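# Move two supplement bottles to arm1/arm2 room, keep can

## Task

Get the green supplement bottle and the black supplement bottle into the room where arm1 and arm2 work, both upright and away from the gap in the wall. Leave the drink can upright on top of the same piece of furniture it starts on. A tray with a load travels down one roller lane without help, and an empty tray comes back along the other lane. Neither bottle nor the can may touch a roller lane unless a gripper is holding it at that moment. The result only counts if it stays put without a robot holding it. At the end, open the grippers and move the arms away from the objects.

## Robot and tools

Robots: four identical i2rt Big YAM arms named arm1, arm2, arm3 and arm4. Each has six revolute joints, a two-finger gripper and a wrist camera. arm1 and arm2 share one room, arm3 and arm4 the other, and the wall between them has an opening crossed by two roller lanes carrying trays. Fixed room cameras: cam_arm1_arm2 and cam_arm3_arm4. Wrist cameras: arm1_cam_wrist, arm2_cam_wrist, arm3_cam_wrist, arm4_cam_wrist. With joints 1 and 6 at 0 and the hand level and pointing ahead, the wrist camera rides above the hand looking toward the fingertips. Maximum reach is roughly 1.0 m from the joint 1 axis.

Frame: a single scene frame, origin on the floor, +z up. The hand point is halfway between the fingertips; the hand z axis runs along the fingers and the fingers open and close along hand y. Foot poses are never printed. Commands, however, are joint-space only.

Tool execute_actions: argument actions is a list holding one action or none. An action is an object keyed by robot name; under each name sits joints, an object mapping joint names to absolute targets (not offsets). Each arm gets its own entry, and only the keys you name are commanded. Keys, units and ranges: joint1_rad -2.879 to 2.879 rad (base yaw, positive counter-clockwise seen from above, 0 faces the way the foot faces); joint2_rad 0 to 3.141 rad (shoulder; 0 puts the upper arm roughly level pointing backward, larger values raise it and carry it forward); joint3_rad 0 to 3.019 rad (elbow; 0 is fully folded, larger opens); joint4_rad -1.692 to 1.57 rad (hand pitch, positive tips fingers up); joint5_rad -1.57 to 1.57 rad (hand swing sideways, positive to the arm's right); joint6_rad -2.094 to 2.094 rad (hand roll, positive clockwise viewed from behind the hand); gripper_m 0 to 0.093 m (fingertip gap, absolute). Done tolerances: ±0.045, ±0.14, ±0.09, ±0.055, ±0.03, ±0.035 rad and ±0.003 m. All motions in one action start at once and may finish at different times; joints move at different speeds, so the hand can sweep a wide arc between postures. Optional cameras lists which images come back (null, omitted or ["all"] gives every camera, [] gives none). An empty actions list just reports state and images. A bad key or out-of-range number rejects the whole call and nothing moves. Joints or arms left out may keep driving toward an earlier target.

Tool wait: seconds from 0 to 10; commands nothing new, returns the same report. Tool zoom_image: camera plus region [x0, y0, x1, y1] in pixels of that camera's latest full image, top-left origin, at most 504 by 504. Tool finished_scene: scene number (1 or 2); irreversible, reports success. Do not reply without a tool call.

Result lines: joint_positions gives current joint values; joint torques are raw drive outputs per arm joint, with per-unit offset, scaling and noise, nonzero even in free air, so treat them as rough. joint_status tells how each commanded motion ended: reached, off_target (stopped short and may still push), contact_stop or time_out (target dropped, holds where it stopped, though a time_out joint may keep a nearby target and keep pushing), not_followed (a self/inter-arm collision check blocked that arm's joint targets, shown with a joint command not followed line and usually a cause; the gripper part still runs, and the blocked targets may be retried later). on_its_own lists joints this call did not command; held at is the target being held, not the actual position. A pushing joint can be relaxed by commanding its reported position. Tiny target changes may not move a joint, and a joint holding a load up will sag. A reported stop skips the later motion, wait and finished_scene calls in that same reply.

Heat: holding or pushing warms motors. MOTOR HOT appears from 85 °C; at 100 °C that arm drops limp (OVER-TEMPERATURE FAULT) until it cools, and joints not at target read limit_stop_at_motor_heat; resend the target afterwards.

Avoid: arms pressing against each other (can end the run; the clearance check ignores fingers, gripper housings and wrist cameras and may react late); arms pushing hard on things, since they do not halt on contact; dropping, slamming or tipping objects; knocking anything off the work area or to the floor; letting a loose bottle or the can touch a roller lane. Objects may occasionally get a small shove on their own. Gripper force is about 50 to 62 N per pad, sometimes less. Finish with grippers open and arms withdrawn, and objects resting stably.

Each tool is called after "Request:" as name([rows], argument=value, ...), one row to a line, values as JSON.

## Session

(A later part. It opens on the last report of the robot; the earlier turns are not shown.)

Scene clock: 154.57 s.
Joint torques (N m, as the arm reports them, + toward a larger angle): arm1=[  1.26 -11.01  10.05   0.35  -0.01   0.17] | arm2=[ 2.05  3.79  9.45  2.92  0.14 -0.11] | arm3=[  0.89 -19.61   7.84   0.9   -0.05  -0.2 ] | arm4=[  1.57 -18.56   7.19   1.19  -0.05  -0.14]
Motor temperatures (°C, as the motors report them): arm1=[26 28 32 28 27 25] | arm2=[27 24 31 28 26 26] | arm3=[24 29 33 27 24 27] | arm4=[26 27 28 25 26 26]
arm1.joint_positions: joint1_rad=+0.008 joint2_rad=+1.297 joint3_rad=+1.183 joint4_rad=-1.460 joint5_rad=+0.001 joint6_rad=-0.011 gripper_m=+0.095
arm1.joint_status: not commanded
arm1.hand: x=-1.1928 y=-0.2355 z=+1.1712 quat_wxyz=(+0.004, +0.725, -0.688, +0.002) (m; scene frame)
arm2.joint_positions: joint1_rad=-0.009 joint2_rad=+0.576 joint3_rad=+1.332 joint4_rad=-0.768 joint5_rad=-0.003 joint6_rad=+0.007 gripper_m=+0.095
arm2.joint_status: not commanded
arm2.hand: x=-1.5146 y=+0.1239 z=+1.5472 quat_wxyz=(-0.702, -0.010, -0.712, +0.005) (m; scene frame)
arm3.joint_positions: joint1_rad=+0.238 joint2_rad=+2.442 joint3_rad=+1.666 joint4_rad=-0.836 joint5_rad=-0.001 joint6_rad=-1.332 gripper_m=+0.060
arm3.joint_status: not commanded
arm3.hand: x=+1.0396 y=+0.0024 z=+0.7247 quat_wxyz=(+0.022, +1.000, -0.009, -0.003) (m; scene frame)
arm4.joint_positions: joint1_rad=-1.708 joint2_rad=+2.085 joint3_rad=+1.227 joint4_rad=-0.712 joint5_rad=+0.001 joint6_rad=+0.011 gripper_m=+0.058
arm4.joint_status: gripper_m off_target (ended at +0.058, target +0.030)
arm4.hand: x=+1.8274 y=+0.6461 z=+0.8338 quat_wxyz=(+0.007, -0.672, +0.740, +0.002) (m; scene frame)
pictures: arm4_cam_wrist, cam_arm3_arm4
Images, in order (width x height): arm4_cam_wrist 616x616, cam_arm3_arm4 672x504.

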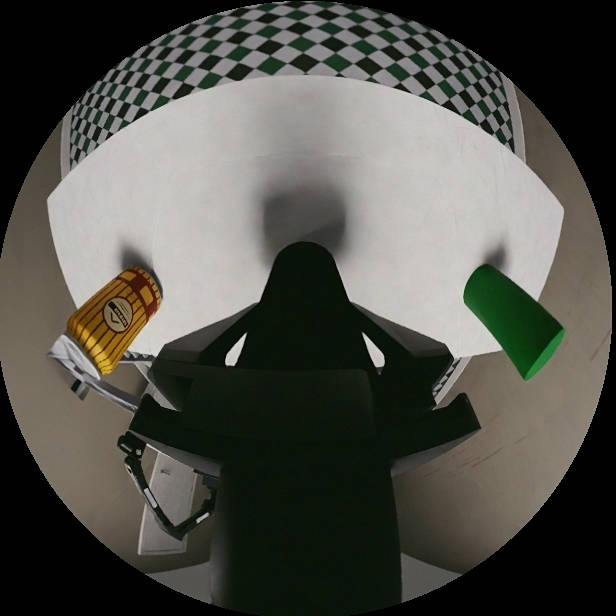

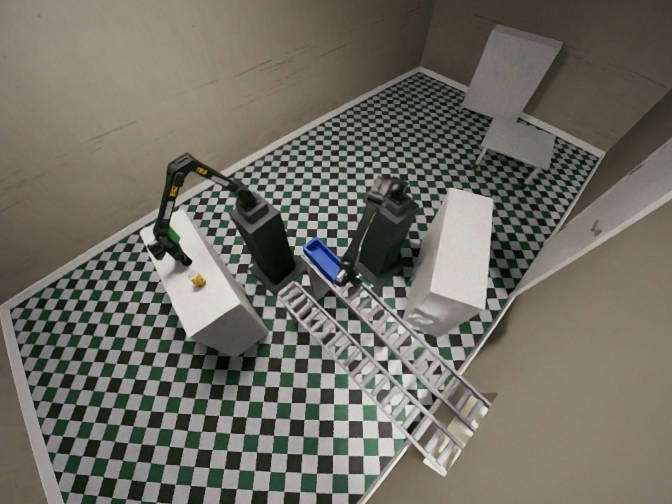

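Request:
execute_actions([
  {"arm4":{"joints":{"joint2_rad":1.78,"joint3_rad":1.36,"joint4_rad":-1.12}}},
], cameras=[])

Request:
execute_actions([
  {"arm4":{"joints":{"joint1_rad":0.175,"joint6_rad":1.815}}},
], cameras=[])

Request:
execute_actions([
  {"arm4":{"joints":{"joint2_rad":2.12,"joint3_rad":1.675,"joint4_rad":-1.075}}},
], cameras=["arm4_cam_wrist","cam_arm3_arm4"])

Scene clock: 165.17 s.
Joint torques (N m, as the arm reports them, + toward a larger angle): arm1=[  1.21 -11.21  10.09   0.39   0.     0.16] | arm2=[ 2.62  3.47  9.51  2.86  0.17 -0.12] | arm3=[  1.19 -19.08   7.72   1.15  -0.07  -0.19] | arm4=[  1.55 -18.83   9.63   0.24  -0.05  -0.14]
Motor temperatures (°C, as the motors report them): arm1=[26 28 32 28 27 25] | arm2=[27 24 31 28 26 26] | arm3=[24 29 32 27 24 27] | arm4=[26 27 28 25 26 26]
arm1.joint_positions: joint1_rad=+0.008 joint2_rad=+1.297 joint3_rad=+1.183 joint4_rad=-1.460 joint5_rad=+0.001 joint6_rad=-0.011 gripper_m=+0.095
arm1.joint_status: not commanded
arm1.hand: x=-1.1928 y=-0.2355 z=+1.1712 quat_wxyz=(+0.004, +0.725, -0.688, +0.002) (m; scene frame)
arm2.joint_positions: joint1_rad=-0.009 joint2_rad=+0.576 joint3_rad=+1.332 joint4_rad=-0.768 joint5_rad=-0.003 joint6_rad=+0.007 gripper_m=+0.095
arm2.joint_status: not commanded
arm2.hand: x=-1.5146 y=+0.1239 z=+1.5472 quat_wxyz=(-0.702, -0.010, -0.712, +0.005) (m; scene frame)
arm3.joint_positions: joint1_rad=+0.238 joint2_rad=+2.442 joint3_rad=+1.666 joint4_rad=-0.836 joint5_rad=-0.001 joint6_rad=-1.332 gripper_m=+0.060
arm3.joint_status: not commanded
arm3.hand: x=+1.0396 y=+0.0024 z=+0.7247 quat_wxyz=(+0.022, +1.000, -0.009, -0.003) (m; scene frame)
arm4.joint_positions: joint1_rad=-1.708 joint2_rad=+1.802 joint3_rad=+1.332 joint4_rad=-1.111 joint5_rad=+0.001 joint6_rad=+0.011 gripper_m=+0.058
arm4.joint_status: all done
arm4.hand: x=+1.8257 y=+0.6401 z=+1.0067 quat_wxyz=(+0.004, -0.672, +0.740, -0.002) (m; scene frame)
pictures: none
No camera images: the call's "cameras" was empty. Leave "cameras" out to get every camera's image.

Scene clock: 167.43 s.
Joint torques (N m, as the arm reports them, + toward a larger angle): arm1=[  1.29 -11.25  10.07   0.27   0.01   0.17] | arm2=[ 2.86  3.84  9.54  2.91  0.19 -0.12] | arm3=[  1.17 -19.84   7.9    1.02  -0.06  -0.21] | arm4=[ -0.14 -18.87   9.45   0.13   0.19   0.09]
Motor temperatures (°C, as the motors report them): arm1=[26 28 32 28 27 25] | arm2=[27 24 31 28 26 26] | arm3=[24 29 32 27 24 27] | arm4=[26 27 29 25 26 26]
arm1.joint_positions: joint1_rad=+0.008 joint2_rad=+1.297 joint3_rad=+1.183 joint4_rad=-1.460 joint5_rad=+0.001 joint6_rad=-0.011 gripper_m=+0.095
arm1.joint_status: not commanded
arm1.hand: x=-1.1928 y=-0.2355 z=+1.1712 quat_wxyz=(+0.004, +0.725, -0.688, +0.002) (m; scene frame)
arm2.joint_positions: joint1_rad=-0.009 joint2_rad=+0.576 joint3_rad=+1.332 joint4_rad=-0.768 joint5_rad=-0.003 joint6_rad=+0.007 gripper_m=+0.095
arm2.joint_status: not commanded
arm2.hand: x=-1.5146 y=+0.1239 z=+1.5472 quat_wxyz=(-0.702, -0.010, -0.712, +0.005) (m; scene frame)
arm3.joint_positions: joint1_rad=+0.238 joint2_rad=+2.442 joint3_rad=+1.666 joint4_rad=-0.836 joint5_rad=-0.001 joint6_rad=-1.332 gripper_m=+0.060
arm3.joint_status: not commanded
arm3.hand: x=+1.0396 y=+0.0024 z=+0.7247 quat_wxyz=(+0.022, +1.000, -0.009, -0.003) (m; scene frame)
arm4.joint_positions: joint1_rad=+0.184 joint2_rad=+1.802 joint3_rad=+1.332 joint4_rad=-1.111 joint5_rad=-0.002 joint6_rad=+1.803 gripper_m=+0.058
arm4.joint_status: all done
arm4.hand: x=+1.2825 y=+0.0093 z=+0.9948 quat_wxyz=(+0.011, -0.708, +0.706, -0.002) (m; scene frame)
pictures: none
No camera images: the call's "cameras" was empty. Leave "cameras" out to get every camera's image.

Scene clock: 168.70 s.
Joint torques (N m, as the arm reports them, + toward a larger angle): arm1=[  1.47 -11.17  10.06   0.33   0.     0.17] | arm2=[ 1.88  3.76  9.5   3.13  0.13 -0.1 ] | arm3=[  0.75 -19.34   7.95   1.1   -0.07  -0.22] | arm4=[  0.7  -24.8    8.63   0.42   0.09  -0.02]
Motor temperatures (°C, as the motors report them): arm1=[26 28 32 28 27 25] | arm2=[27 24 31 28 26 26] | arm3=[24 29 32 27 24 27] | arm4=[26 27 29 25 26 26]
arm1.joint_positions: joint1_rad=+0.008 joint2_rad=+1.297 joint3_rad=+1.183 joint4_rad=-1.460 joint5_rad=+0.001 joint6_rad=-0.011 gripper_m=+0.095
arm1.joint_status: not commanded
arm1.hand: x=-1.1928 y=-0.2355 z=+1.1712 quat_wxyz=(+0.004, +0.725, -0.688, +0.002) (m; scene frame)
arm2.joint_positions: joint1_rad=-0.009 joint2_rad=+0.576 joint3_rad=+1.332 joint4_rad=-0.768 joint5_rad=-0.003 joint6_rad=+0.007 gripper_m=+0.095
arm2.joint_status: not commanded
arm2.hand: x=-1.5146 y=+0.1239 z=+1.5472 quat_wxyz=(-0.702, -0.010, -0.712, +0.005) (m; scene frame)
arm3.joint_positions: joint1_rad=+0.238 joint2_rad=+2.442 joint3_rad=+1.666 joint4_rad=-0.836 joint5_rad=-0.001 joint6_rad=-1.332 gripper_m=+0.060
arm3.joint_status: not commanded
arm3.hand: x=+1.0396 y=+0.0024 z=+0.7247 quat_wxyz=(+0.022, +1.000, -0.009, -0.003) (m; scene frame)
arm4.joint_positions: joint1_rad=+0.184 joint2_rad=+2.152 joint3_rad=+1.590 joint4_rad=-1.077 joint5_rad=-0.002 joint6_rad=+1.805 gripper_m=+0.058
arm4.joint_status: joint2_rad not_followed (moved +0.350 of +0.318); joint3_rad not_followed (moved +0.258 of +0.343); joint4_rad not_followed (moved +0.034 of +0.036)
arm4.hand: x=+1.2053 y=-0.0081 z=+0.8904 quat_wxyz=(+0.035, -0.707, +0.706, -0.017) (m; scene frame)
pictures: arm4_cam_wrist, cam_arm3_arm4
joint command not followed: on one or more control steps a check withheld the commanded joint targets of the arm4 arm, and it was not sent them on those steps. On the call's last step the targets were still withheld.
cause: the commanded joint targets would bring a part of the robot too close to another arm (this arm's wrist (the part past joint 4) and the other arm's forearm (the part past joint 3)); next, command targets that bring no part of the robot closer to that arm.
Images, in order (width x height): arm4_cam_wrist 616x616, cam_arm3_arm4 672x504.

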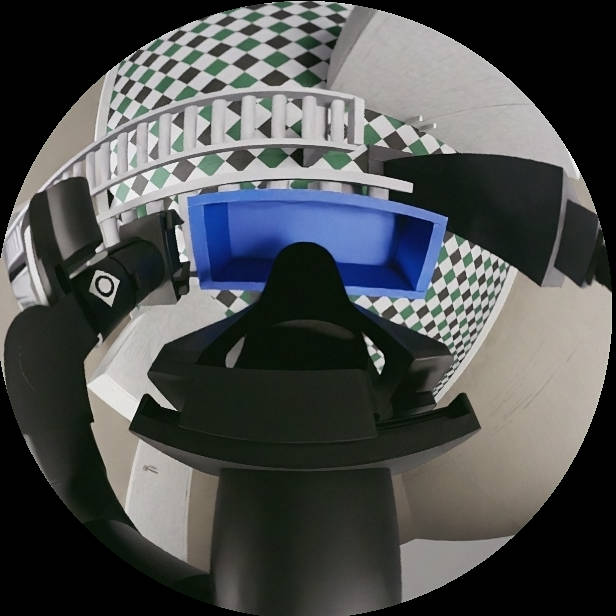

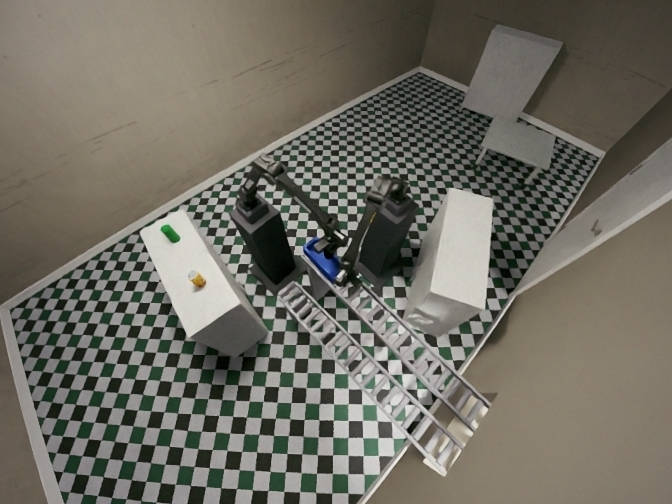

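Request:
execute_actions([
  {"arm3":{"joints":{"joint1_rad":0.42,"joint6_rad":-1.17,"joint3_rad":1.72,"joint2_rad":2.46}},"arm4":{"joints":{"joint1_rad":0.16,"joint2_rad":2.12,"joint3_rad":1.6,"joint6_rad":0.22}}},
], cameras=[])

Request:
execute_actions([
  {"arm4":{"joints":{"joint2_rad":2.24,"joint3_rad":1.735,"joint4_rad":-0.99}}},
], cameras=["arm4_cam_wrist","cam_arm3_arm4"])

Scene clock: 177.83 s.
Joint torques (N m, as the arm reports them, + toward a larger angle): arm1=[  1.09 -11.43  10.08   0.38   0.     0.18] | arm2=[ 1.75  4.12  9.6   2.92  0.11 -0.16] | arm3=[ -0.23 -18.86   8.98   0.77  -0.12  -0.02] | arm4=[ -0.14 -24.47   7.82   0.59   0.11  -0.15]
Motor temperatures (°C, as the motors report them): arm1=[26 28 32 28 27 25] | arm2=[27 24 31 28 26 26] | arm3=[24 29 32 27 24 27] | arm4=[26 28 29 25 26 26]
arm1.joint_positions: joint1_rad=+0.008 joint2_rad=+1.297 joint3_rad=+1.183 joint4_rad=-1.460 joint5_rad=+0.001 joint6_rad=-0.011 gripper_m=+0.095
arm1.joint_status: not commanded
arm1.hand: x=-1.1928 y=-0.2355 z=+1.1712 quat_wxyz=(+0.004, +0.725, -0.688, +0.002) (m; scene frame)
arm2.joint_positions: joint1_rad=-0.009 joint2_rad=+0.576 joint3_rad=+1.332 joint4_rad=-0.768 joint5_rad=-0.003 joint6_rad=+0.007 gripper_m=+0.095
arm2.joint_status: not commanded
arm2.hand: x=-1.5146 y=+0.1239 z=+1.5472 quat_wxyz=(-0.702, -0.010, -0.712, +0.005) (m; scene frame)
arm3.joint_positions: joint1_rad=+0.424 joint2_rad=+2.449 joint3_rad=+1.687 joint4_rad=-0.836 joint5_rad=+0.000 joint6_rad=-1.178 gripper_m=+0.060
arm3.joint_status: all done
arm3.hand: x=+0.9277 y=-0.0252 z=+0.7277 quat_wxyz=(+0.014, +1.000, +0.006, -0.002) (m; scene frame)
arm4.joint_positions: joint1_rad=+0.169 joint2_rad=+2.152 joint3_rad=+1.591 joint4_rad=-1.077 joint5_rad=-0.002 joint6_rad=+0.231 gripper_m=+0.058
arm4.joint_status: all done
arm4.hand: x=+1.2031 y=+0.0006 z=+0.8906 quat_wxyz=(+0.013, -0.999, +0.005, -0.037) (m; scene frame)
pictures: none
joint command not followed: on one or more control steps a check withheld the commanded joint targets of the arm4 arm, and it was not sent them on those steps.
cause: the commanded joint targets would bring a part of the robot too close to another arm (this arm's wrist (the part past joint 4) and the other arm's forearm (the part past joint 3)); next, command targets that bring no part of the robot closer to that arm.
No camera images: the call's "cameras" was empty. Leave "cameras" out to get every camera's image.

Scene clock: 178.87 s.
Joint torques (N m, as the arm reports them, + toward a larger angle): arm1=[  1.34 -11.24  10.11   0.36  -0.01   0.17] | arm2=[ 2.37  4.01  9.52  2.84  0.19 -0.12] | arm3=[  0.47 -18.9    9.15   0.8   -0.13  -0.03] | arm4=[ -0.08 -25.19  10.87   0.83   0.11  -0.15]
Motor temperatures (°C, as the motors report them): arm1=[26 28 32 28 27 25] | arm2=[27 24 31 28 26 26] | arm3=[24 29 32 27 24 27] | arm4=[26 28 29 25 26 26]
arm1.joint_positions: joint1_rad=+0.008 joint2_rad=+1.297 joint3_rad=+1.183 joint4_rad=-1.460 joint5_rad=+0.001 joint6_rad=-0.011 gripper_m=+0.095
arm1.joint_status: not commanded
arm1.hand: x=-1.1928 y=-0.2355 z=+1.1712 quat_wxyz=(+0.004, +0.725, -0.688, +0.002) (m; scene frame)
arm2.joint_positions: joint1_rad=-0.009 joint2_rad=+0.576 joint3_rad=+1.332 joint4_rad=-0.768 joint5_rad=-0.003 joint6_rad=+0.007 gripper_m=+0.095
arm2.joint_status: not commanded
arm2.hand: x=-1.5146 y=+0.1239 z=+1.5472 quat_wxyz=(-0.702, -0.010, -0.712, +0.005) (m; scene frame)
arm3.joint_positions: joint1_rad=+0.424 joint2_rad=+2.449 joint3_rad=+1.687 joint4_rad=-0.836 joint5_rad=+0.000 joint6_rad=-1.178 gripper_m=+0.060
arm3.joint_status: not commanded
arm3.hand: x=+0.9277 y=-0.0252 z=+0.7277 quat_wxyz=(+0.014, +1.000, +0.006, -0.002) (m; scene frame)
arm4.joint_positions: joint1_rad=+0.169 joint2_rad=+2.268 joint3_rad=+1.682 joint4_rad=-0.996 joint5_rad=-0.002 joint6_rad=+0.231 gripper_m=+0.058
arm4.joint_status: all done
arm4.hand: x=+1.1647 y=-0.0075 z=+0.8495 quat_wxyz=(+0.006, -1.000, +0.005, -0.009) (m; scene frame)
pictures: arm4_cam_wrist, cam_arm3_arm4
Images, in order (width x height): arm4_cam_wrist 616x616, cam_arm3_arm4 672x504.

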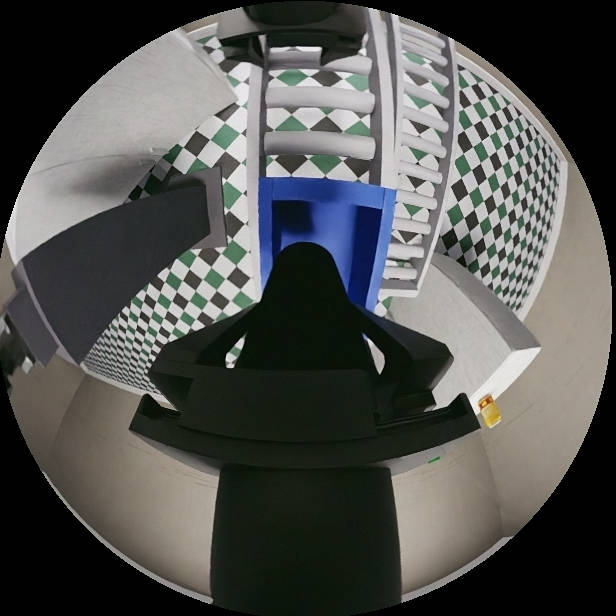

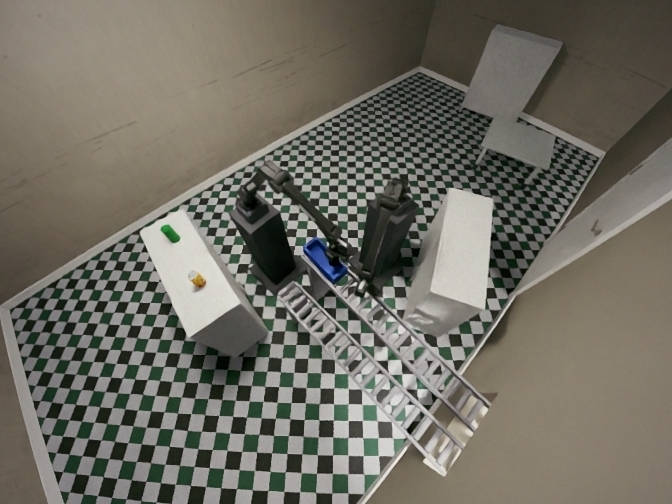

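Request:
execute_actions([
  {"arm4":{"joints":{"joint1_rad":0.137,"joint6_rad":0.2}}},
], cameras=[])

Request:
execute_actions([
  {"arm4":{"joints":{"joint2_rad":2.325,"joint4_rad":-0.91}}},
], cameras=["arm4_cam_wrist","arm3_cam_wrist"])

Scene clock: 183.30 s.
Joint torques (N m, as the arm reports them, + toward a larger angle): arm1=[  1.26 -10.97  10.07   0.34   0.01   0.18] | arm2=[ 2.4   3.65  9.4   3.05  0.13 -0.17] | arm3=[ -0.15 -18.98   8.98   1.07  -0.1   -0.02] | arm4=[  0.39 -25.52  10.8    0.85   0.12  -0.15]
Motor temperatures (°C, as the motors report them): arm1=[26 28 32 28 27 25] | arm2=[27 24 31 28 26 26] | arm3=[24 29 33 27 24 27] | arm4=[26 28 29 25 26 26]
arm1.joint_positions: joint1_rad=+0.008 joint2_rad=+1.297 joint3_rad=+1.183 joint4_rad=-1.460 joint5_rad=+0.001 joint6_rad=-0.011 gripper_m=+0.095
arm1.joint_status: not commanded
arm1.hand: x=-1.1928 y=-0.2355 z=+1.1712 quat_wxyz=(+0.004, +0.725, -0.688, +0.002) (m; scene frame)
arm2.joint_positions: joint1_rad=-0.009 joint2_rad=+0.576 joint3_rad=+1.332 joint4_rad=-0.768 joint5_rad=-0.003 joint6_rad=+0.007 gripper_m=+0.095
arm2.joint_status: not commanded
arm2.hand: x=-1.5146 y=+0.1239 z=+1.5472 quat_wxyz=(-0.702, -0.010, -0.712, +0.005) (m; scene frame)
arm3.joint_positions: joint1_rad=+0.424 joint2_rad=+2.449 joint3_rad=+1.687 joint4_rad=-0.836 joint5_rad=+0.000 joint6_rad=-1.178 gripper_m=+0.060
arm3.joint_status: not commanded
arm3.hand: x=+0.9277 y=-0.0252 z=+0.7277 quat_wxyz=(+0.014, +1.000, +0.006, -0.002) (m; scene frame)
arm4.joint_positions: joint1_rad=+0.143 joint2_rad=+2.268 joint3_rad=+1.682 joint4_rad=-0.996 joint5_rad=-0.002 joint6_rad=+0.211 gripper_m=+0.058
arm4.joint_status: all done
arm4.hand: x=+1.1613 y=+0.0088 z=+0.8497 quat_wxyz=(+0.006, -1.000, +0.008, -0.009) (m; scene frame)
pictures: none
No camera images: the call's "cameras" was empty. Leave "cameras" out to get every camera's image.

Scene clock: 184.30 s.
Joint torques (N m, as the arm reports them, + toward a larger angle): arm1=[  1.1  -11.28  10.09   0.34  -0.01   0.18] | arm2=[ 1.97  3.82  9.63  3.2   0.14 -0.16] | arm3=[  1.66 -18.52   9.08   0.91  -0.08  -0.01] | arm4=[  0.13 -26.56  10.05   1.05   0.11  -0.15]
Motor temperatures (°C, as the motors report them): arm1=[26 28 32 28 27 25] | arm2=[27 24 31 28 26 26] | arm3=[24 29 33 27 24 27] | arm4=[26 28 29 25 26 26]
arm1.joint_positions: joint1_rad=+0.008 joint2_rad=+1.297 joint3_rad=+1.183 joint4_rad=-1.460 joint5_rad=+0.001 joint6_rad=-0.011 gripper_m=+0.095
arm1.joint_status: not commanded
arm1.hand: x=-1.1928 y=-0.2355 z=+1.1712 quat_wxyz=(+0.004, +0.725, -0.688, +0.002) (m; scene frame)
arm2.joint_positions: joint1_rad=-0.009 joint2_rad=+0.576 joint3_rad=+1.332 joint4_rad=-0.768 joint5_rad=-0.003 joint6_rad=+0.007 gripper_m=+0.095
arm2.joint_status: not commanded
arm2.hand: x=-1.5146 y=+0.1239 z=+1.5472 quat_wxyz=(-0.702, -0.010, -0.712, +0.005) (m; scene frame)
arm3.joint_positions: joint1_rad=+0.424 joint2_rad=+2.449 joint3_rad=+1.687 joint4_rad=-0.836 joint5_rad=+0.000 joint6_rad=-1.178 gripper_m=+0.060
arm3.joint_status: not commanded
arm3.hand: x=+0.9277 y=-0.0252 z=+0.7277 quat_wxyz=(+0.014, +1.000, +0.006, -0.002) (m; scene frame)
arm4.joint_positions: joint1_rad=+0.143 joint2_rad=+2.357 joint3_rad=+1.690 joint4_rad=-0.920 joint5_rad=-0.002 joint6_rad=+0.211 gripper_m=+0.058
arm4.joint_status: all done
arm4.hand: x=+1.1607 y=+0.0092 z=+0.7974 quat_wxyz=(+0.007, -1.000, +0.008, -0.012) (m; scene frame)
pictures: arm3_cam_wrist, arm4_cam_wrist
Images, in order (width x height): arm3_cam_wrist 616x616, arm4_cam_wrist 616x616.

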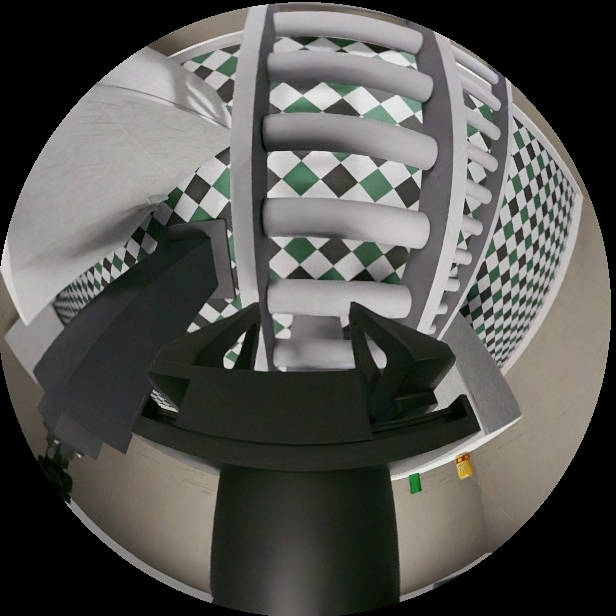

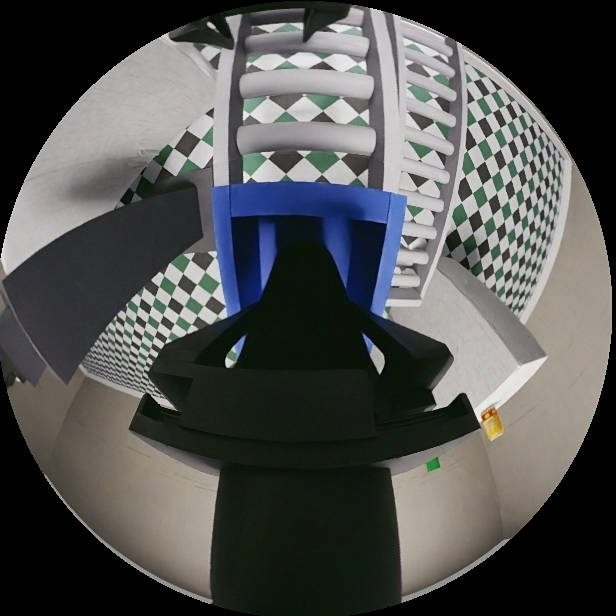

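No contact yet; lower a bit.

Request:
execute_actions([
  {"arm4":{"joints":{"joint2_rad":2.365,"joint4_rad":-0.89}}},
], cameras=["arm4_cam_wrist"])

Scene clock: 188.53 s.
Joint torques (N m, as the arm reports them, + toward a larger angle): arm1=[  1.29 -11.19  10.07   0.29   0.     0.16] | arm2=[ 2.42  3.82  9.32  2.85  0.14 -0.13] | arm3=[ -0.04 -19.12   9.03   1.01  -0.11  -0.04] | arm4=[  0.11 -24.94   9.63   1.01   0.11  -0.15]
Motor temperatures (°C, as the motors report them): arm1=[26 28 32 28 27 25] | arm2=[27 24 31 28 26 26] | arm3=[24 29 33 27 24 27] | arm4=[26 28 29 25 26 26]
arm1.joint_positions: joint1_rad=+0.008 joint2_rad=+1.297 joint3_rad=+1.183 joint4_rad=-1.460 joint5_rad=+0.001 joint6_rad=-0.011 gripper_m=+0.095
arm1.joint_status: not commanded
arm1.hand: x=-1.1928 y=-0.2355 z=+1.1712 quat_wxyz=(+0.004, +0.725, -0.688, +0.002) (m; scene frame)
arm2.joint_positions: joint1_rad=-0.009 joint2_rad=+0.576 joint3_rad=+1.332 joint4_rad=-0.768 joint5_rad=-0.003 joint6_rad=+0.007 gripper_m=+0.095
arm2.joint_status: not commanded
arm2.hand: x=-1.5146 y=+0.1239 z=+1.5472 quat_wxyz=(-0.702, -0.010, -0.712, +0.005) (m; scene frame)
arm3.joint_positions: joint1_rad=+0.424 joint2_rad=+2.449 joint3_rad=+1.687 joint4_rad=-0.836 joint5_rad=+0.000 joint6_rad=-1.178 gripper_m=+0.060
arm3.joint_status: not commanded
arm3.hand: x=+0.9277 y=-0.0252 z=+0.7277 quat_wxyz=(+0.014, +1.000, +0.006, -0.002) (m; scene frame)
arm4.joint_positions: joint1_rad=+0.143 joint2_rad=+2.379 joint3_rad=+1.690 joint4_rad=-0.902 joint5_rad=-0.002 joint6_rad=+0.211 gripper_m=+0.058
arm4.joint_status: all done
arm4.hand: x=+1.1621 y=+0.0097 z=+0.7838 quat_wxyz=(+0.007, -1.000, +0.008, -0.014) (m; scene frame)
pictures: arm4_cam_wrist
Images, in order (width x height): arm4_cam_wrist 616x616.

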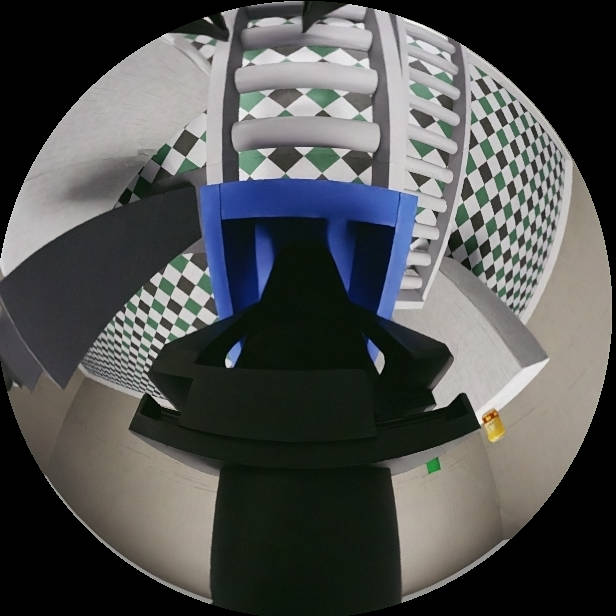

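Request:
execute_actions([
  {"arm4":{"joints":{"joint2_rad":2.39}}},
], cameras=[])

Request:
execute_actions([
  {"arm4":{"joints":{"gripper_m":0.078}}},
], cameras=["arm4_cam_wrist","cam_arm3_arm4"])

Scene clock: 192.57 s.
Joint torques (N m, as the arm reports them, + toward a larger angle): arm1=[  1.27 -11.41  10.13   0.36   0.01   0.17] | arm2=[ 3.25  3.87  9.56  2.99  0.17 -0.08] | arm3=[ -0.32 -18.61   8.94   0.84  -0.1   -0.06] | arm4=[  0.13 -24.26   9.65   0.94   0.09  -0.15]
Motor temperatures (°C, as the motors report them): arm1=[26 28 32 28 27 25] | arm2=[27 24 31 28 26 26] | arm3=[24 29 33 27 24 27] | arm4=[26 28 30 25 26 26]
arm1.joint_positions: joint1_rad=+0.008 joint2_rad=+1.297 joint3_rad=+1.183 joint4_rad=-1.460 joint5_rad=+0.001 joint6_rad=-0.011 gripper_m=+0.095
arm1.joint_status: not commanded
arm1.hand: x=-1.1928 y=-0.2355 z=+1.1712 quat_wxyz=(+0.004, +0.725, -0.688, +0.002) (m; scene frame)
arm2.joint_positions: joint1_rad=-0.009 joint2_rad=+0.576 joint3_rad=+1.332 joint4_rad=-0.768 joint5_rad=-0.003 joint6_rad=+0.007 gripper_m=+0.095
arm2.joint_status: not commanded
arm2.hand: x=-1.5146 y=+0.1239 z=+1.5472 quat_wxyz=(-0.702, -0.010, -0.712, +0.005) (m; scene frame)
arm3.joint_positions: joint1_rad=+0.424 joint2_rad=+2.449 joint3_rad=+1.687 joint4_rad=-0.836 joint5_rad=+0.000 joint6_rad=-1.178 gripper_m=+0.060
arm3.joint_status: not commanded
arm3.hand: x=+0.9277 y=-0.0252 z=+0.7277 quat_wxyz=(+0.014, +1.000, +0.006, -0.002) (m; scene frame)
arm4.joint_positions: joint1_rad=+0.143 joint2_rad=+2.401 joint3_rad=+1.690 joint4_rad=-0.899 joint5_rad=-0.001 joint6_rad=+0.211 gripper_m=+0.058
arm4.joint_status: all done
arm4.hand: x=+1.1675 y=+0.0110 z=+0.7707 quat_wxyz=(+0.009, -1.000, +0.008, -0.023) (m; scene frame)
pictures: none
No camera images: the call's "cameras" was empty. Leave "cameras" out to get every camera's image.

Scene clock: 193.17 s.
Joint torques (N m, as the arm reports them, + toward a larger angle): arm1=[  1.14 -11.21  10.09   0.31   0.     0.18] | arm2=[ 2.41  4.09  9.59  2.94  0.11 -0.14] | arm3=[  0.39 -19.04   9.1    0.88  -0.06  -0.03] | arm4=[  0.06 -24.18   9.62   0.93   0.08  -0.15]
Motor temperatures (°C, as the motors report them): arm1=[26 28 32 28 27 25] | arm2=[27 24 31 28 26 26] | arm3=[24 29 33 27 24 27] | arm4=[26 28 30 25 26 26]
arm1.joint_positions: joint1_rad=+0.008 joint2_rad=+1.297 joint3_rad=+1.183 joint4_rad=-1.460 joint5_rad=+0.001 joint6_rad=-0.011 gripper_m=+0.095
arm1.joint_status: not commanded
arm1.hand: x=-1.1928 y=-0.2355 z=+1.1712 quat_wxyz=(+0.004, +0.725, -0.688, +0.002) (m; scene frame)
arm2.joint_positions: joint1_rad=-0.009 joint2_rad=+0.576 joint3_rad=+1.332 joint4_rad=-0.768 joint5_rad=-0.003 joint6_rad=+0.007 gripper_m=+0.095
arm2.joint_status: not commanded
arm2.hand: x=-1.5146 y=+0.1239 z=+1.5472 quat_wxyz=(-0.702, -0.010, -0.712, +0.005) (m; scene frame)
arm3.joint_positions: joint1_rad=+0.424 joint2_rad=+2.449 joint3_rad=+1.687 joint4_rad=-0.836 joint5_rad=+0.000 joint6_rad=-1.178 gripper_m=+0.060
arm3.joint_status: not commanded
arm3.hand: x=+0.9277 y=-0.0252 z=+0.7277 quat_wxyz=(+0.014, +1.000, +0.006, -0.002) (m; scene frame)
arm4.joint_positions: joint1_rad=+0.143 joint2_rad=+2.401 joint3_rad=+1.690 joint4_rad=-0.899 joint5_rad=-0.001 joint6_rad=+0.211 gripper_m=+0.078
arm4.joint_status: all done
arm4.hand: x=+1.1675 y=+0.0110 z=+0.7707 quat_wxyz=(+0.009, -1.000, +0.008, -0.023) (m; scene frame)
pictures: arm4_cam_wrist, cam_arm3_arm4
Images, in order (width x height): arm4_cam_wrist 616x616, cam_arm3_arm4 672x504.

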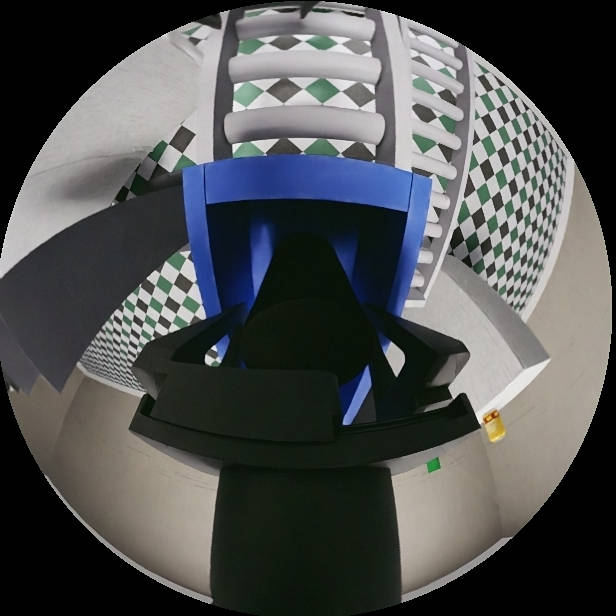

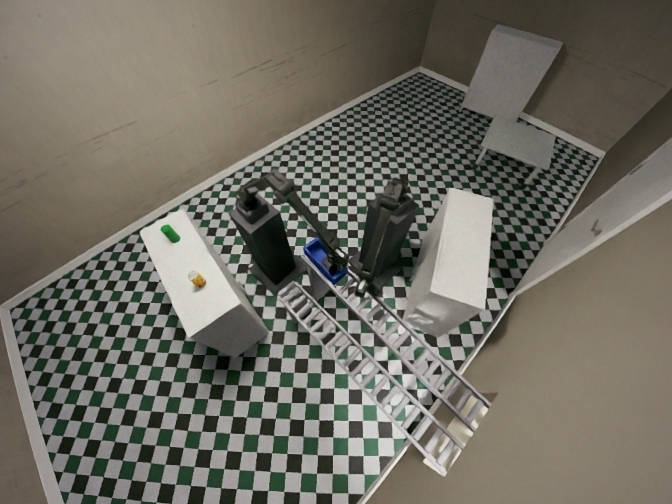

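Request:
execute_actions([
  {"arm4":{"joints":{"joint2_rad":1.91,"joint3_rad":1.49,"joint4_rad":-1.125}}},
], cameras=["arm4_cam_wrist"])

Request:
execute_actions([
  {"arm4":{"joints":{"joint1_rad":-2.113,"joint6_rad":0,"gripper_m":0.093}}},
], cameras=["arm4_cam_wrist","cam_arm3_arm4"])

Scene clock: 204.03 s.
Joint torques (N m, as the arm reports them, + toward a larger angle): arm1=[  1.11 -11.27  10.07   0.33  -0.02   0.17] | arm2=[ 2.11  3.76  9.46  3.13  0.12 -0.11] | arm3=[ -0.07 -19.05   8.96   0.9   -0.06   0.02] | arm4=[  0.15 -20.38   8.64   0.31   0.12  -0.15]
Motor temperatures (°C, as the motors report them): arm1=[26 28 32 28 27 25] | arm2=[27 24 32 28 26 26] | arm3=[24 29 33 27 24 27] | arm4=[26 28 30 25 26 26]
arm1.joint_positions: joint1_rad=+0.008 joint2_rad=+1.297 joint3_rad=+1.183 joint4_rad=-1.460 joint5_rad=+0.001 joint6_rad=-0.011 gripper_m=+0.095
arm1.joint_status: not commanded
arm1.hand: x=-1.1928 y=-0.2355 z=+1.1712 quat_wxyz=(+0.004, +0.725, -0.688, +0.002) (m; scene frame)
arm2.joint_positions: joint1_rad=-0.009 joint2_rad=+0.576 joint3_rad=+1.332 joint4_rad=-0.768 joint5_rad=-0.003 joint6_rad=+0.007 gripper_m=+0.095
arm2.joint_status: not commanded
arm2.hand: x=-1.5146 y=+0.1239 z=+1.5472 quat_wxyz=(-0.702, -0.010, -0.712, +0.005) (m; scene frame)
arm3.joint_positions: joint1_rad=+0.424 joint2_rad=+2.449 joint3_rad=+1.687 joint4_rad=-0.836 joint5_rad=+0.000 joint6_rad=-1.178 gripper_m=+0.060
arm3.joint_status: not commanded
arm3.hand: x=+0.9277 y=-0.0252 z=+0.7277 quat_wxyz=(+0.014, +1.000, +0.006, -0.002) (m; scene frame)
arm4.joint_positions: joint1_rad=+0.143 joint2_rad=+1.921 joint3_rad=+1.478 joint4_rad=-1.116 joint5_rad=-0.002 joint6_rad=+0.210 gripper_m=+0.078
arm4.joint_status: all done
arm4.hand: x=+1.2284 y=+0.0205 z=+0.9831 quat_wxyz=(+0.004, -1.000, +0.008, +0.002) (m; scene frame)
pictures: arm4_cam_wrist
Images, in order (width x height): arm4_cam_wrist 616x616.

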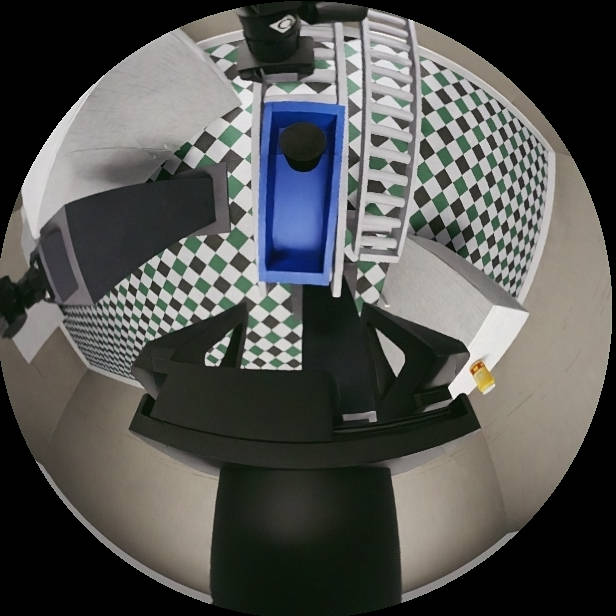

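Scene clock: 206.27 s.
Joint torques (N m, as the arm reports them, + toward a larger angle): arm1=[  1.3  -11.07  10.06   0.36   0.     0.16] | arm2=[ 2.33  3.98  9.34  3.18  0.14 -0.16] | arm3=[  0.03 -19.14   8.98   0.91  -0.04  -0.02] | arm4=[  1.85 -19.97   8.69   0.32  -0.04  -0.15]
Motor temperatures (°C, as the motors report them): arm1=[26 28 32 28 27 25] | arm2=[27 24 32 28 26 26] | arm3=[24 29 33 27 24 27] | arm4=[26 28 30 25 26 26]
arm1.joint_positions: joint1_rad=+0.008 joint2_rad=+1.297 joint3_rad=+1.183 joint4_rad=-1.460 joint5_rad=+0.001 joint6_rad=-0.011 gripper_m=+0.095
arm1.joint_status: not commanded
arm1.hand: x=-1.1928 y=-0.2355 z=+1.1712 quat_wxyz=(+0.004, +0.725, -0.688, +0.002) (m; scene frame)
arm2.joint_positions: joint1_rad=-0.009 joint2_rad=+0.576 joint3_rad=+1.332 joint4_rad=-0.768 joint5_rad=-0.003 joint6_rad=+0.007 gripper_m=+0.095
arm2.joint_status: not commanded
arm2.hand: x=-1.5146 y=+0.1239 z=+1.5472 quat_wxyz=(-0.702, -0.010, -0.712, +0.005) (m; scene frame)
arm3.joint_positions: joint1_rad=+0.425 joint2_rad=+2.449 joint3_rad=+1.687 joint4_rad=-0.835 joint5_rad=-0.002 joint6_rad=-1.178 gripper_m=+0.060
arm3.joint_status: not commanded
arm3.hand: x=+0.9267 y=-0.0249 z=+0.7279 quat_wxyz=(+0.014, +1.000, +0.007, -0.003) (m; scene frame)
arm4.joint_positions: joint1_rad=-2.124 joint2_rad=+1.921 joint3_rad=+1.478 joint4_rad=-1.116 joint5_rad=+0.001 joint6_rad=+0.011 gripper_m=+0.093
arm4.joint_status: all done
arm4.hand: x=+2.0525 y=+0.6230 z=+0.9968 quat_wxyz=(+0.012, -0.505, +0.863, +0.006) (m; scene frame)
pictures: arm4_cam_wrist, cam_arm3_arm4
Images, in order (width x height): arm4_cam_wrist 616x616, cam_arm3_arm4 672x504.

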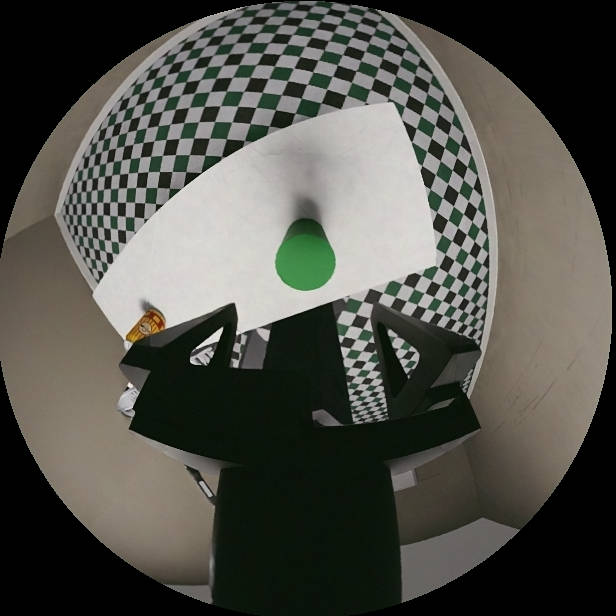

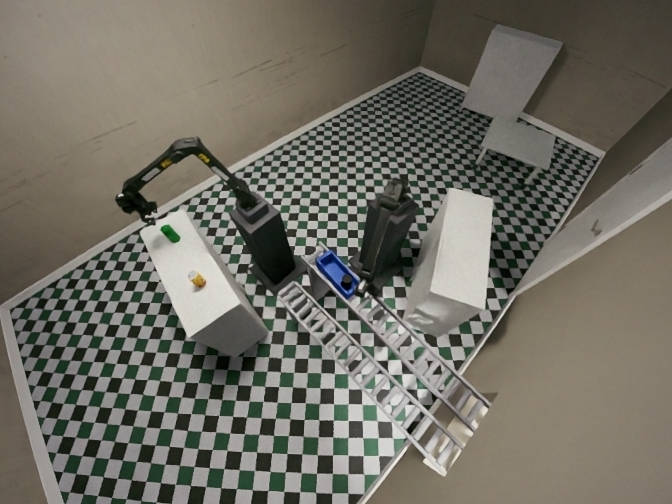

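Request:
execute_actions([
  {"arm4":{"joints":{"joint2_rad":2.105,"joint3_rad":1.405,"joint4_rad":-0.82}}},
], cameras=["arm4_cam_wrist"])

Request:
execute_actions([
  {"arm4":{"joints":{"gripper_m":0.03}}},
], cameras=["arm4_cam_wrist"])

Scene clock: 210.57 s.
Joint torques (N m, as the arm reports them, + toward a larger angle): arm1=[  1.1  -11.29  10.04   0.34  -0.01   0.17] | arm2=[ 2.7   4.61  9.42  2.96  0.09 -0.14] | arm3=[ -0.2  -18.92   8.98   0.94   0.01  -0.02] | arm4=[  1.89 -21.14   8.06   1.21  -0.04  -0.15]
Motor temperatures (°C, as the motors report them): arm1=[26 28 32 28 27 25] | arm2=[27 24 32 28 26 26] | arm3=[24 29 33 27 24 27] | arm4=[26 28 29 25 26 26]
arm1.joint_positions: joint1_rad=+0.008 joint2_rad=+1.297 joint3_rad=+1.183 joint4_rad=-1.460 joint5_rad=+0.001 joint6_rad=-0.011 gripper_m=+0.095
arm1.joint_status: not commanded
arm1.hand: x=-1.1928 y=-0.2355 z=+1.1712 quat_wxyz=(+0.004, +0.725, -0.688, +0.002) (m; scene frame)
arm2.joint_positions: joint1_rad=-0.009 joint2_rad=+0.576 joint3_rad=+1.332 joint4_rad=-0.768 joint5_rad=-0.003 joint6_rad=+0.007 gripper_m=+0.095
arm2.joint_status: not commanded
arm2.hand: x=-1.5146 y=+0.1239 z=+1.5472 quat_wxyz=(-0.702, -0.010, -0.712, +0.005) (m; scene frame)
arm3.joint_positions: joint1_rad=+0.425 joint2_rad=+2.449 joint3_rad=+1.687 joint4_rad=-0.835 joint5_rad=-0.002 joint6_rad=-1.178 gripper_m=+0.060
arm3.joint_status: not commanded
arm3.hand: x=+0.9267 y=-0.0249 z=+0.7279 quat_wxyz=(+0.014, +1.000, +0.007, -0.003) (m; scene frame)
arm4.joint_positions: joint1_rad=-2.124 joint2_rad=+2.123 joint3_rad=+1.384 joint4_rad=-0.832 joint5_rad=+0.001 joint6_rad=+0.011 gripper_m=+0.093
arm4.joint_status: all done
arm4.hand: x=+2.0522 y=+0.6223 z=+0.8576 quat_wxyz=(+0.006, -0.505, +0.863, +0.003) (m; scene frame)
pictures: arm4_cam_wrist
Images, in order (width x height): arm4_cam_wrist 616x616.

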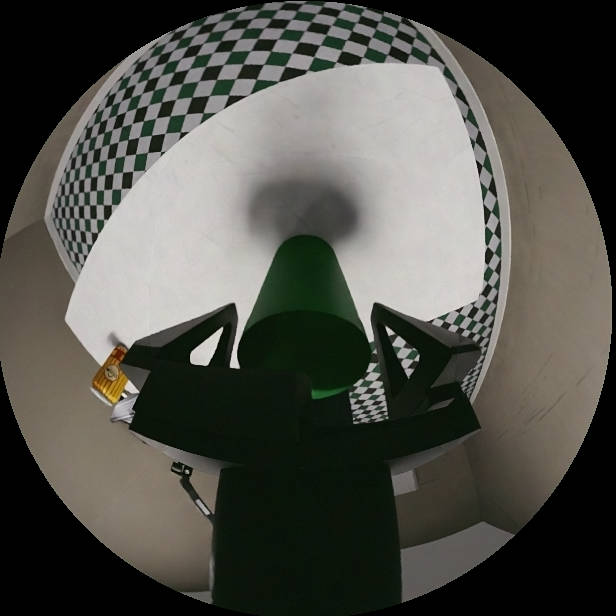

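Scene clock: 211.20 s.
Joint torques (N m, as the arm reports them, + toward a larger angle): arm1=[  1.2  -11.18  10.06   0.28   0.     0.16] | arm2=[ 2.19  3.79  9.37  3.13  0.09 -0.11] | arm3=[  0.33 -19.43   8.98   0.66   0.     0.04] | arm4=[  1.96 -21.65   8.05   1.15  -0.04  -0.15]
Motor temperatures (°C, as the motors report them): arm1=[26 28 32 28 27 25] | arm2=[27 24 32 28 26 26] | arm3=[24 29 33 27 24 27] | arm4=[26 28 29 25 26 26]
arm1.joint_positions: joint1_rad=+0.008 joint2_rad=+1.297 joint3_rad=+1.183 joint4_rad=-1.460 joint5_rad=+0.001 joint6_rad=-0.011 gripper_m=+0.095
arm1.joint_status: not commanded
arm1.hand: x=-1.1928 y=-0.2355 z=+1.1712 quat_wxyz=(+0.004, +0.725, -0.688, +0.002) (m; scene frame)
arm2.joint_positions: joint1_rad=-0.009 joint2_rad=+0.576 joint3_rad=+1.332 joint4_rad=-0.768 joint5_rad=-0.003 joint6_rad=+0.007 gripper_m=+0.095
arm2.joint_status: not commanded
arm2.hand: x=-1.5146 y=+0.1239 z=+1.5472 quat_wxyz=(-0.702, -0.010, -0.712, +0.005) (m; scene frame)
arm3.joint_positions: joint1_rad=+0.425 joint2_rad=+2.449 joint3_rad=+1.687 joint4_rad=-0.835 joint5_rad=-0.002 joint6_rad=-1.178 gripper_m=+0.060
arm3.joint_status: not commanded
arm3.hand: x=+0.9267 y=-0.0249 z=+0.7279 quat_wxyz=(+0.014, +1.000, +0.007, -0.003) (m; scene frame)
arm4.joint_positions: joint1_rad=-2.124 joint2_rad=+2.123 joint3_rad=+1.384 joint4_rad=-0.831 joint5_rad=+0.001 joint6_rad=+0.011 gripper_m=+0.065
arm4.joint_status: gripper_m off_target (ended at +0.065, target +0.030)
arm4.hand: x=+2.0523 y=+0.6225 z=+0.8576 quat_wxyz=(+0.007, -0.505, +0.863, +0.003) (m; scene frame)
pictures: arm4_cam_wrist
Images, in order (width x height): arm4_cam_wrist 616x616.

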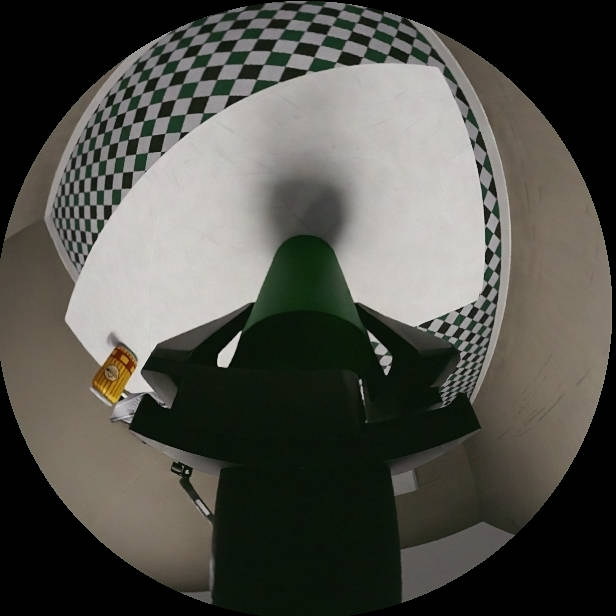

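Request:
execute_actions([
  {"arm4":{"joints":{"joint2_rad":1.82,"joint3_rad":1.51,"joint4_rad":-1.22}}},
], cameras=[])

Request:
execute_actions([
  {"arm4":{"joints":{"joint1_rad":0.13,"joint6_rad":0.22}}},
], cameras=[])

Request:
execute_actions([
  {"arm4":{"joints":{"joint2_rad":2.21,"joint3_rad":1.81,"joint4_rad":-1.085}}},
], cameras=["arm4_cam_wrist","cam_arm3_arm4"])

Scene clock: 216.47 s.
Joint torques (N m, as the arm reports them, + toward a larger angle): arm1=[  0.91 -11.45  10.06   0.34   0.     0.16] | arm2=[ 1.82  4.67  9.47  3.06  0.13 -0.1 ] | arm3=[ -0.11 -19.19   8.88   0.78   0.     0.01] | arm4=[  1.9  -20.74  10.36   0.27  -0.04  -0.15]
Motor temperatures (°C, as the motors report them): arm1=[26 28 33 28 27 25] | arm2=[27 24 32 28 26 26] | arm3=[24 29 33 27 24 27] | arm4=[26 28 29 25 26 26]
arm1.joint_positions: joint1_rad=+0.008 joint2_rad=+1.297 joint3_rad=+1.183 joint4_rad=-1.460 joint5_rad=+0.001 joint6_rad=-0.011 gripper_m=+0.095
arm1.joint_status: not commanded
arm1.hand: x=-1.1928 y=-0.2355 z=+1.1712 quat_wxyz=(+0.004, +0.725, -0.688, +0.002) (m; scene frame)
arm2.joint_positions: joint1_rad=-0.009 joint2_rad=+0.576 joint3_rad=+1.332 joint4_rad=-0.768 joint5_rad=-0.003 joint6_rad=+0.007 gripper_m=+0.095
arm2.joint_status: not commanded
arm2.hand: x=-1.5146 y=+0.1239 z=+1.5472 quat_wxyz=(-0.702, -0.010, -0.712, +0.005) (m; scene frame)
arm3.joint_positions: joint1_rad=+0.425 joint2_rad=+2.449 joint3_rad=+1.687 joint4_rad=-0.835 joint5_rad=-0.002 joint6_rad=-1.178 gripper_m=+0.060
arm3.joint_status: not commanded
arm3.hand: x=+0.9267 y=-0.0249 z=+0.7279 quat_wxyz=(+0.014, +1.000, +0.007, -0.003) (m; scene frame)
arm4.joint_positions: joint1_rad=-2.124 joint2_rad=+1.849 joint3_rad=+1.478 joint4_rad=-1.210 joint5_rad=+0.001 joint6_rad=+0.011 gripper_m=+0.065
arm4.joint_status: all done
arm4.hand: x=+2.0432 y=+0.6061 z=+1.0350 quat_wxyz=(+0.002, -0.505, +0.863, +0.000) (m; scene frame)
pictures: none
No camera images: the call's "cameras" was empty. Leave "cameras" out to get every camera's image.

Scene clock: 218.70 s.
Joint torques (N m, as the arm reports them, + toward a larger angle): arm1=[  1.12 -11.34  10.12   0.35   0.     0.16] | arm2=[ 2.3   3.68  9.48  3.08  0.16 -0.17] | arm3=[  0.23 -18.87   9.     1.07   0.01   0.01] | arm4=[ -0.46 -20.9   10.16   0.23   0.13   0.09]
Motor temperatures (°C, as the motors report them): arm1=[26 28 33 28 27 25] | arm2=[27 24 32 28 26 26] | arm3=[24 29 33 27 24 27] | arm4=[26 28 30 25 26 26]
arm1.joint_positions: joint1_rad=+0.008 joint2_rad=+1.297 joint3_rad=+1.183 joint4_rad=-1.460 joint5_rad=+0.001 joint6_rad=-0.011 gripper_m=+0.095
arm1.joint_status: not commanded
arm1.hand: x=-1.1928 y=-0.2355 z=+1.1712 quat_wxyz=(+0.004, +0.725, -0.688, +0.002) (m; scene frame)
arm2.joint_positions: joint1_rad=-0.009 joint2_rad=+0.576 joint3_rad=+1.332 joint4_rad=-0.768 joint5_rad=-0.003 joint6_rad=+0.007 gripper_m=+0.095
arm2.joint_status: not commanded
arm2.hand: x=-1.5146 y=+0.1239 z=+1.5472 quat_wxyz=(-0.702, -0.010, -0.712, +0.005) (m; scene frame)
arm3.joint_positions: joint1_rad=+0.425 joint2_rad=+2.449 joint3_rad=+1.687 joint4_rad=-0.835 joint5_rad=-0.002 joint6_rad=-1.178 gripper_m=+0.060
arm3.joint_status: not commanded
arm3.hand: x=+0.9267 y=-0.0249 z=+0.7279 quat_wxyz=(+0.014, +1.000, +0.007, -0.003) (m; scene frame)
arm4.joint_positions: joint1_rad=+0.141 joint2_rad=+1.849 joint3_rad=+1.478 joint4_rad=-1.210 joint5_rad=-0.003 joint6_rad=+0.209 gripper_m=+0.065
arm4.joint_status: all done
arm4.hand: x=+1.2464 y=+0.0247 z=+1.0218 quat_wxyz=(+0.006, -1.000, +0.008, -0.009) (m; scene frame)
pictures: none
No camera images: the call's "cameras" was empty. Leave "cameras" out to get every camera's image.

Scene clock: 220.20 s.
Joint torques (N m, as the arm reports them, + toward a larger angle): arm1=[  1.37 -11.28  10.1    0.34  -0.01   0.17] | arm2=[ 2.84  4.18  9.41  2.91  0.16 -0.13] | arm3=[  0.16 -19.27   8.75   0.76  -0.02  -0.05] | arm4=[ -0.38 -26.81  11.36   0.67   0.12   0.09]
Motor temperatures (°C, as the motors report them): arm1=[26 28 33 28 27 25] | arm2=[27 24 32 28 26 26] | arm3=[24 29 34 27 24 27] | arm4=[26 28 30 25 26 26]
arm1.joint_positions: joint1_rad=+0.008 joint2_rad=+1.297 joint3_rad=+1.183 joint4_rad=-1.460 joint5_rad=+0.001 joint6_rad=-0.011 gripper_m=+0.095
arm1.joint_status: not commanded
arm1.hand: x=-1.1928 y=-0.2355 z=+1.1712 quat_wxyz=(+0.004, +0.725, -0.688, +0.002) (m; scene frame)
arm2.joint_positions: joint1_rad=-0.009 joint2_rad=+0.576 joint3_rad=+1.332 joint4_rad=-0.768 joint5_rad=-0.003 joint6_rad=+0.007 gripper_m=+0.095
arm2.joint_status: not commanded
arm2.hand: x=-1.5146 y=+0.1239 z=+1.5472 quat_wxyz=(-0.702, -0.010, -0.712, +0.005) (m; scene frame)
arm3.joint_positions: joint1_rad=+0.425 joint2_rad=+2.449 joint3_rad=+1.687 joint4_rad=-0.835 joint5_rad=-0.002 joint6_rad=-1.178 gripper_m=+0.060
arm3.joint_status: not commanded
arm3.hand: x=+0.9267 y=-0.0249 z=+0.7279 quat_wxyz=(+0.014, +1.000, +0.007, -0.003) (m; scene frame)
arm4.joint_positions: joint1_rad=+0.141 joint2_rad=+2.252 joint3_rad=+1.755 joint4_rad=-1.086 joint5_rad=-0.002 joint6_rad=+0.209 gripper_m=+0.065
arm4.joint_status: all done
arm4.hand: x=+1.1483 y=+0.0071 z=+0.8829 quat_wxyz=(+0.006, -1.000, +0.008, -0.010) (m; scene frame)
pictures: arm4_cam_wrist, cam_arm3_arm4
Images, in order (width x height): arm4_cam_wrist 616x616, cam_arm3_arm4 672x504.

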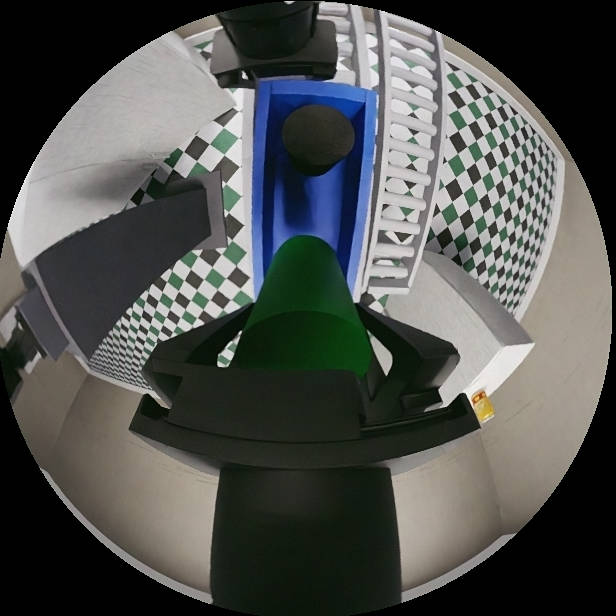

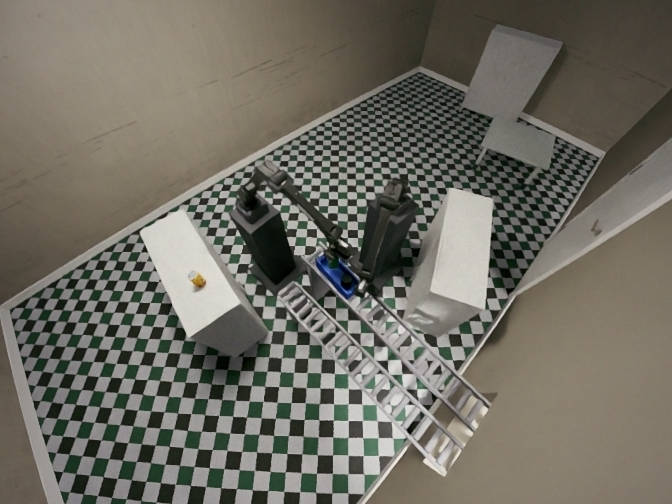

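Request:
execute_actions([
  {"arm4":{"joints":{"joint1_rad":0.122,"joint2_rad":2.385,"joint3_rad":1.83,"joint4_rad":-0.94}}},
], cameras=["arm4_cam_wrist"])

Scene clock: 223.83 s.
Joint torques (N m, as the arm reports them, + toward a larger angle): arm1=[  1.23 -11.15  10.08   0.37   0.     0.17] | arm2=[ 3.16  3.28  9.61  3.22  0.2  -0.12] | arm3=[ -0.06 -20.13   9.04   0.93   0.03  -0.05] | arm4=[ -0.33 -27.14   9.6    1.01   0.03   0.09]
Motor temperatures (°C, as the motors report them): arm1=[26 28 33 28 27 25] | arm2=[27 24 32 28 26 26] | arm3=[24 30 34 27 24 27] | arm4=[26 28 30 25 26 26]
arm1.joint_positions: joint1_rad=+0.008 joint2_rad=+1.297 joint3_rad=+1.183 joint4_rad=-1.460 joint5_rad=+0.001 joint6_rad=-0.011 gripper_m=+0.095
arm1.joint_status: not commanded
arm1.hand: x=-1.1928 y=-0.2355 z=+1.1712 quat_wxyz=(+0.004, +0.725, -0.688, +0.002) (m; scene frame)
arm2.joint_positions: joint1_rad=-0.009 joint2_rad=+0.576 joint3_rad=+1.332 joint4_rad=-0.768 joint5_rad=-0.003 joint6_rad=+0.007 gripper_m=+0.095
arm2.joint_status: not commanded
arm2.hand: x=-1.5146 y=+0.1239 z=+1.5472 quat_wxyz=(-0.702, -0.010, -0.712, +0.005) (m; scene frame)
arm3.joint_positions: joint1_rad=+0.425 joint2_rad=+2.449 joint3_rad=+1.687 joint4_rad=-0.835 joint5_rad=-0.002 joint6_rad=-1.178 gripper_m=+0.060
arm3.joint_status: not commanded
arm3.hand: x=+0.9267 y=-0.0249 z=+0.7279 quat_wxyz=(+0.014, +1.000, +0.007, -0.003) (m; scene frame)
arm4.joint_positions: joint1_rad=+0.133 joint2_rad=+2.415 joint3_rad=+1.793 joint4_rad=-0.951 joint5_rad=+0.000 joint6_rad=+0.209 gripper_m=+0.065
arm4.joint_status: all done
arm4.hand: x=+1.1337 y=+0.0112 z=+0.7918 quat_wxyz=(+0.006, -1.000, +0.013, -0.005) (m; scene frame)
pictures: arm4_cam_wrist
Images, in order (width x height): arm4_cam_wrist 616x616.

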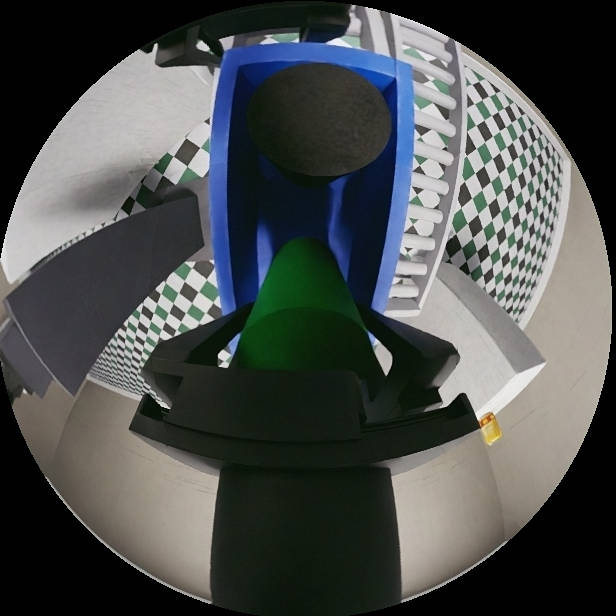

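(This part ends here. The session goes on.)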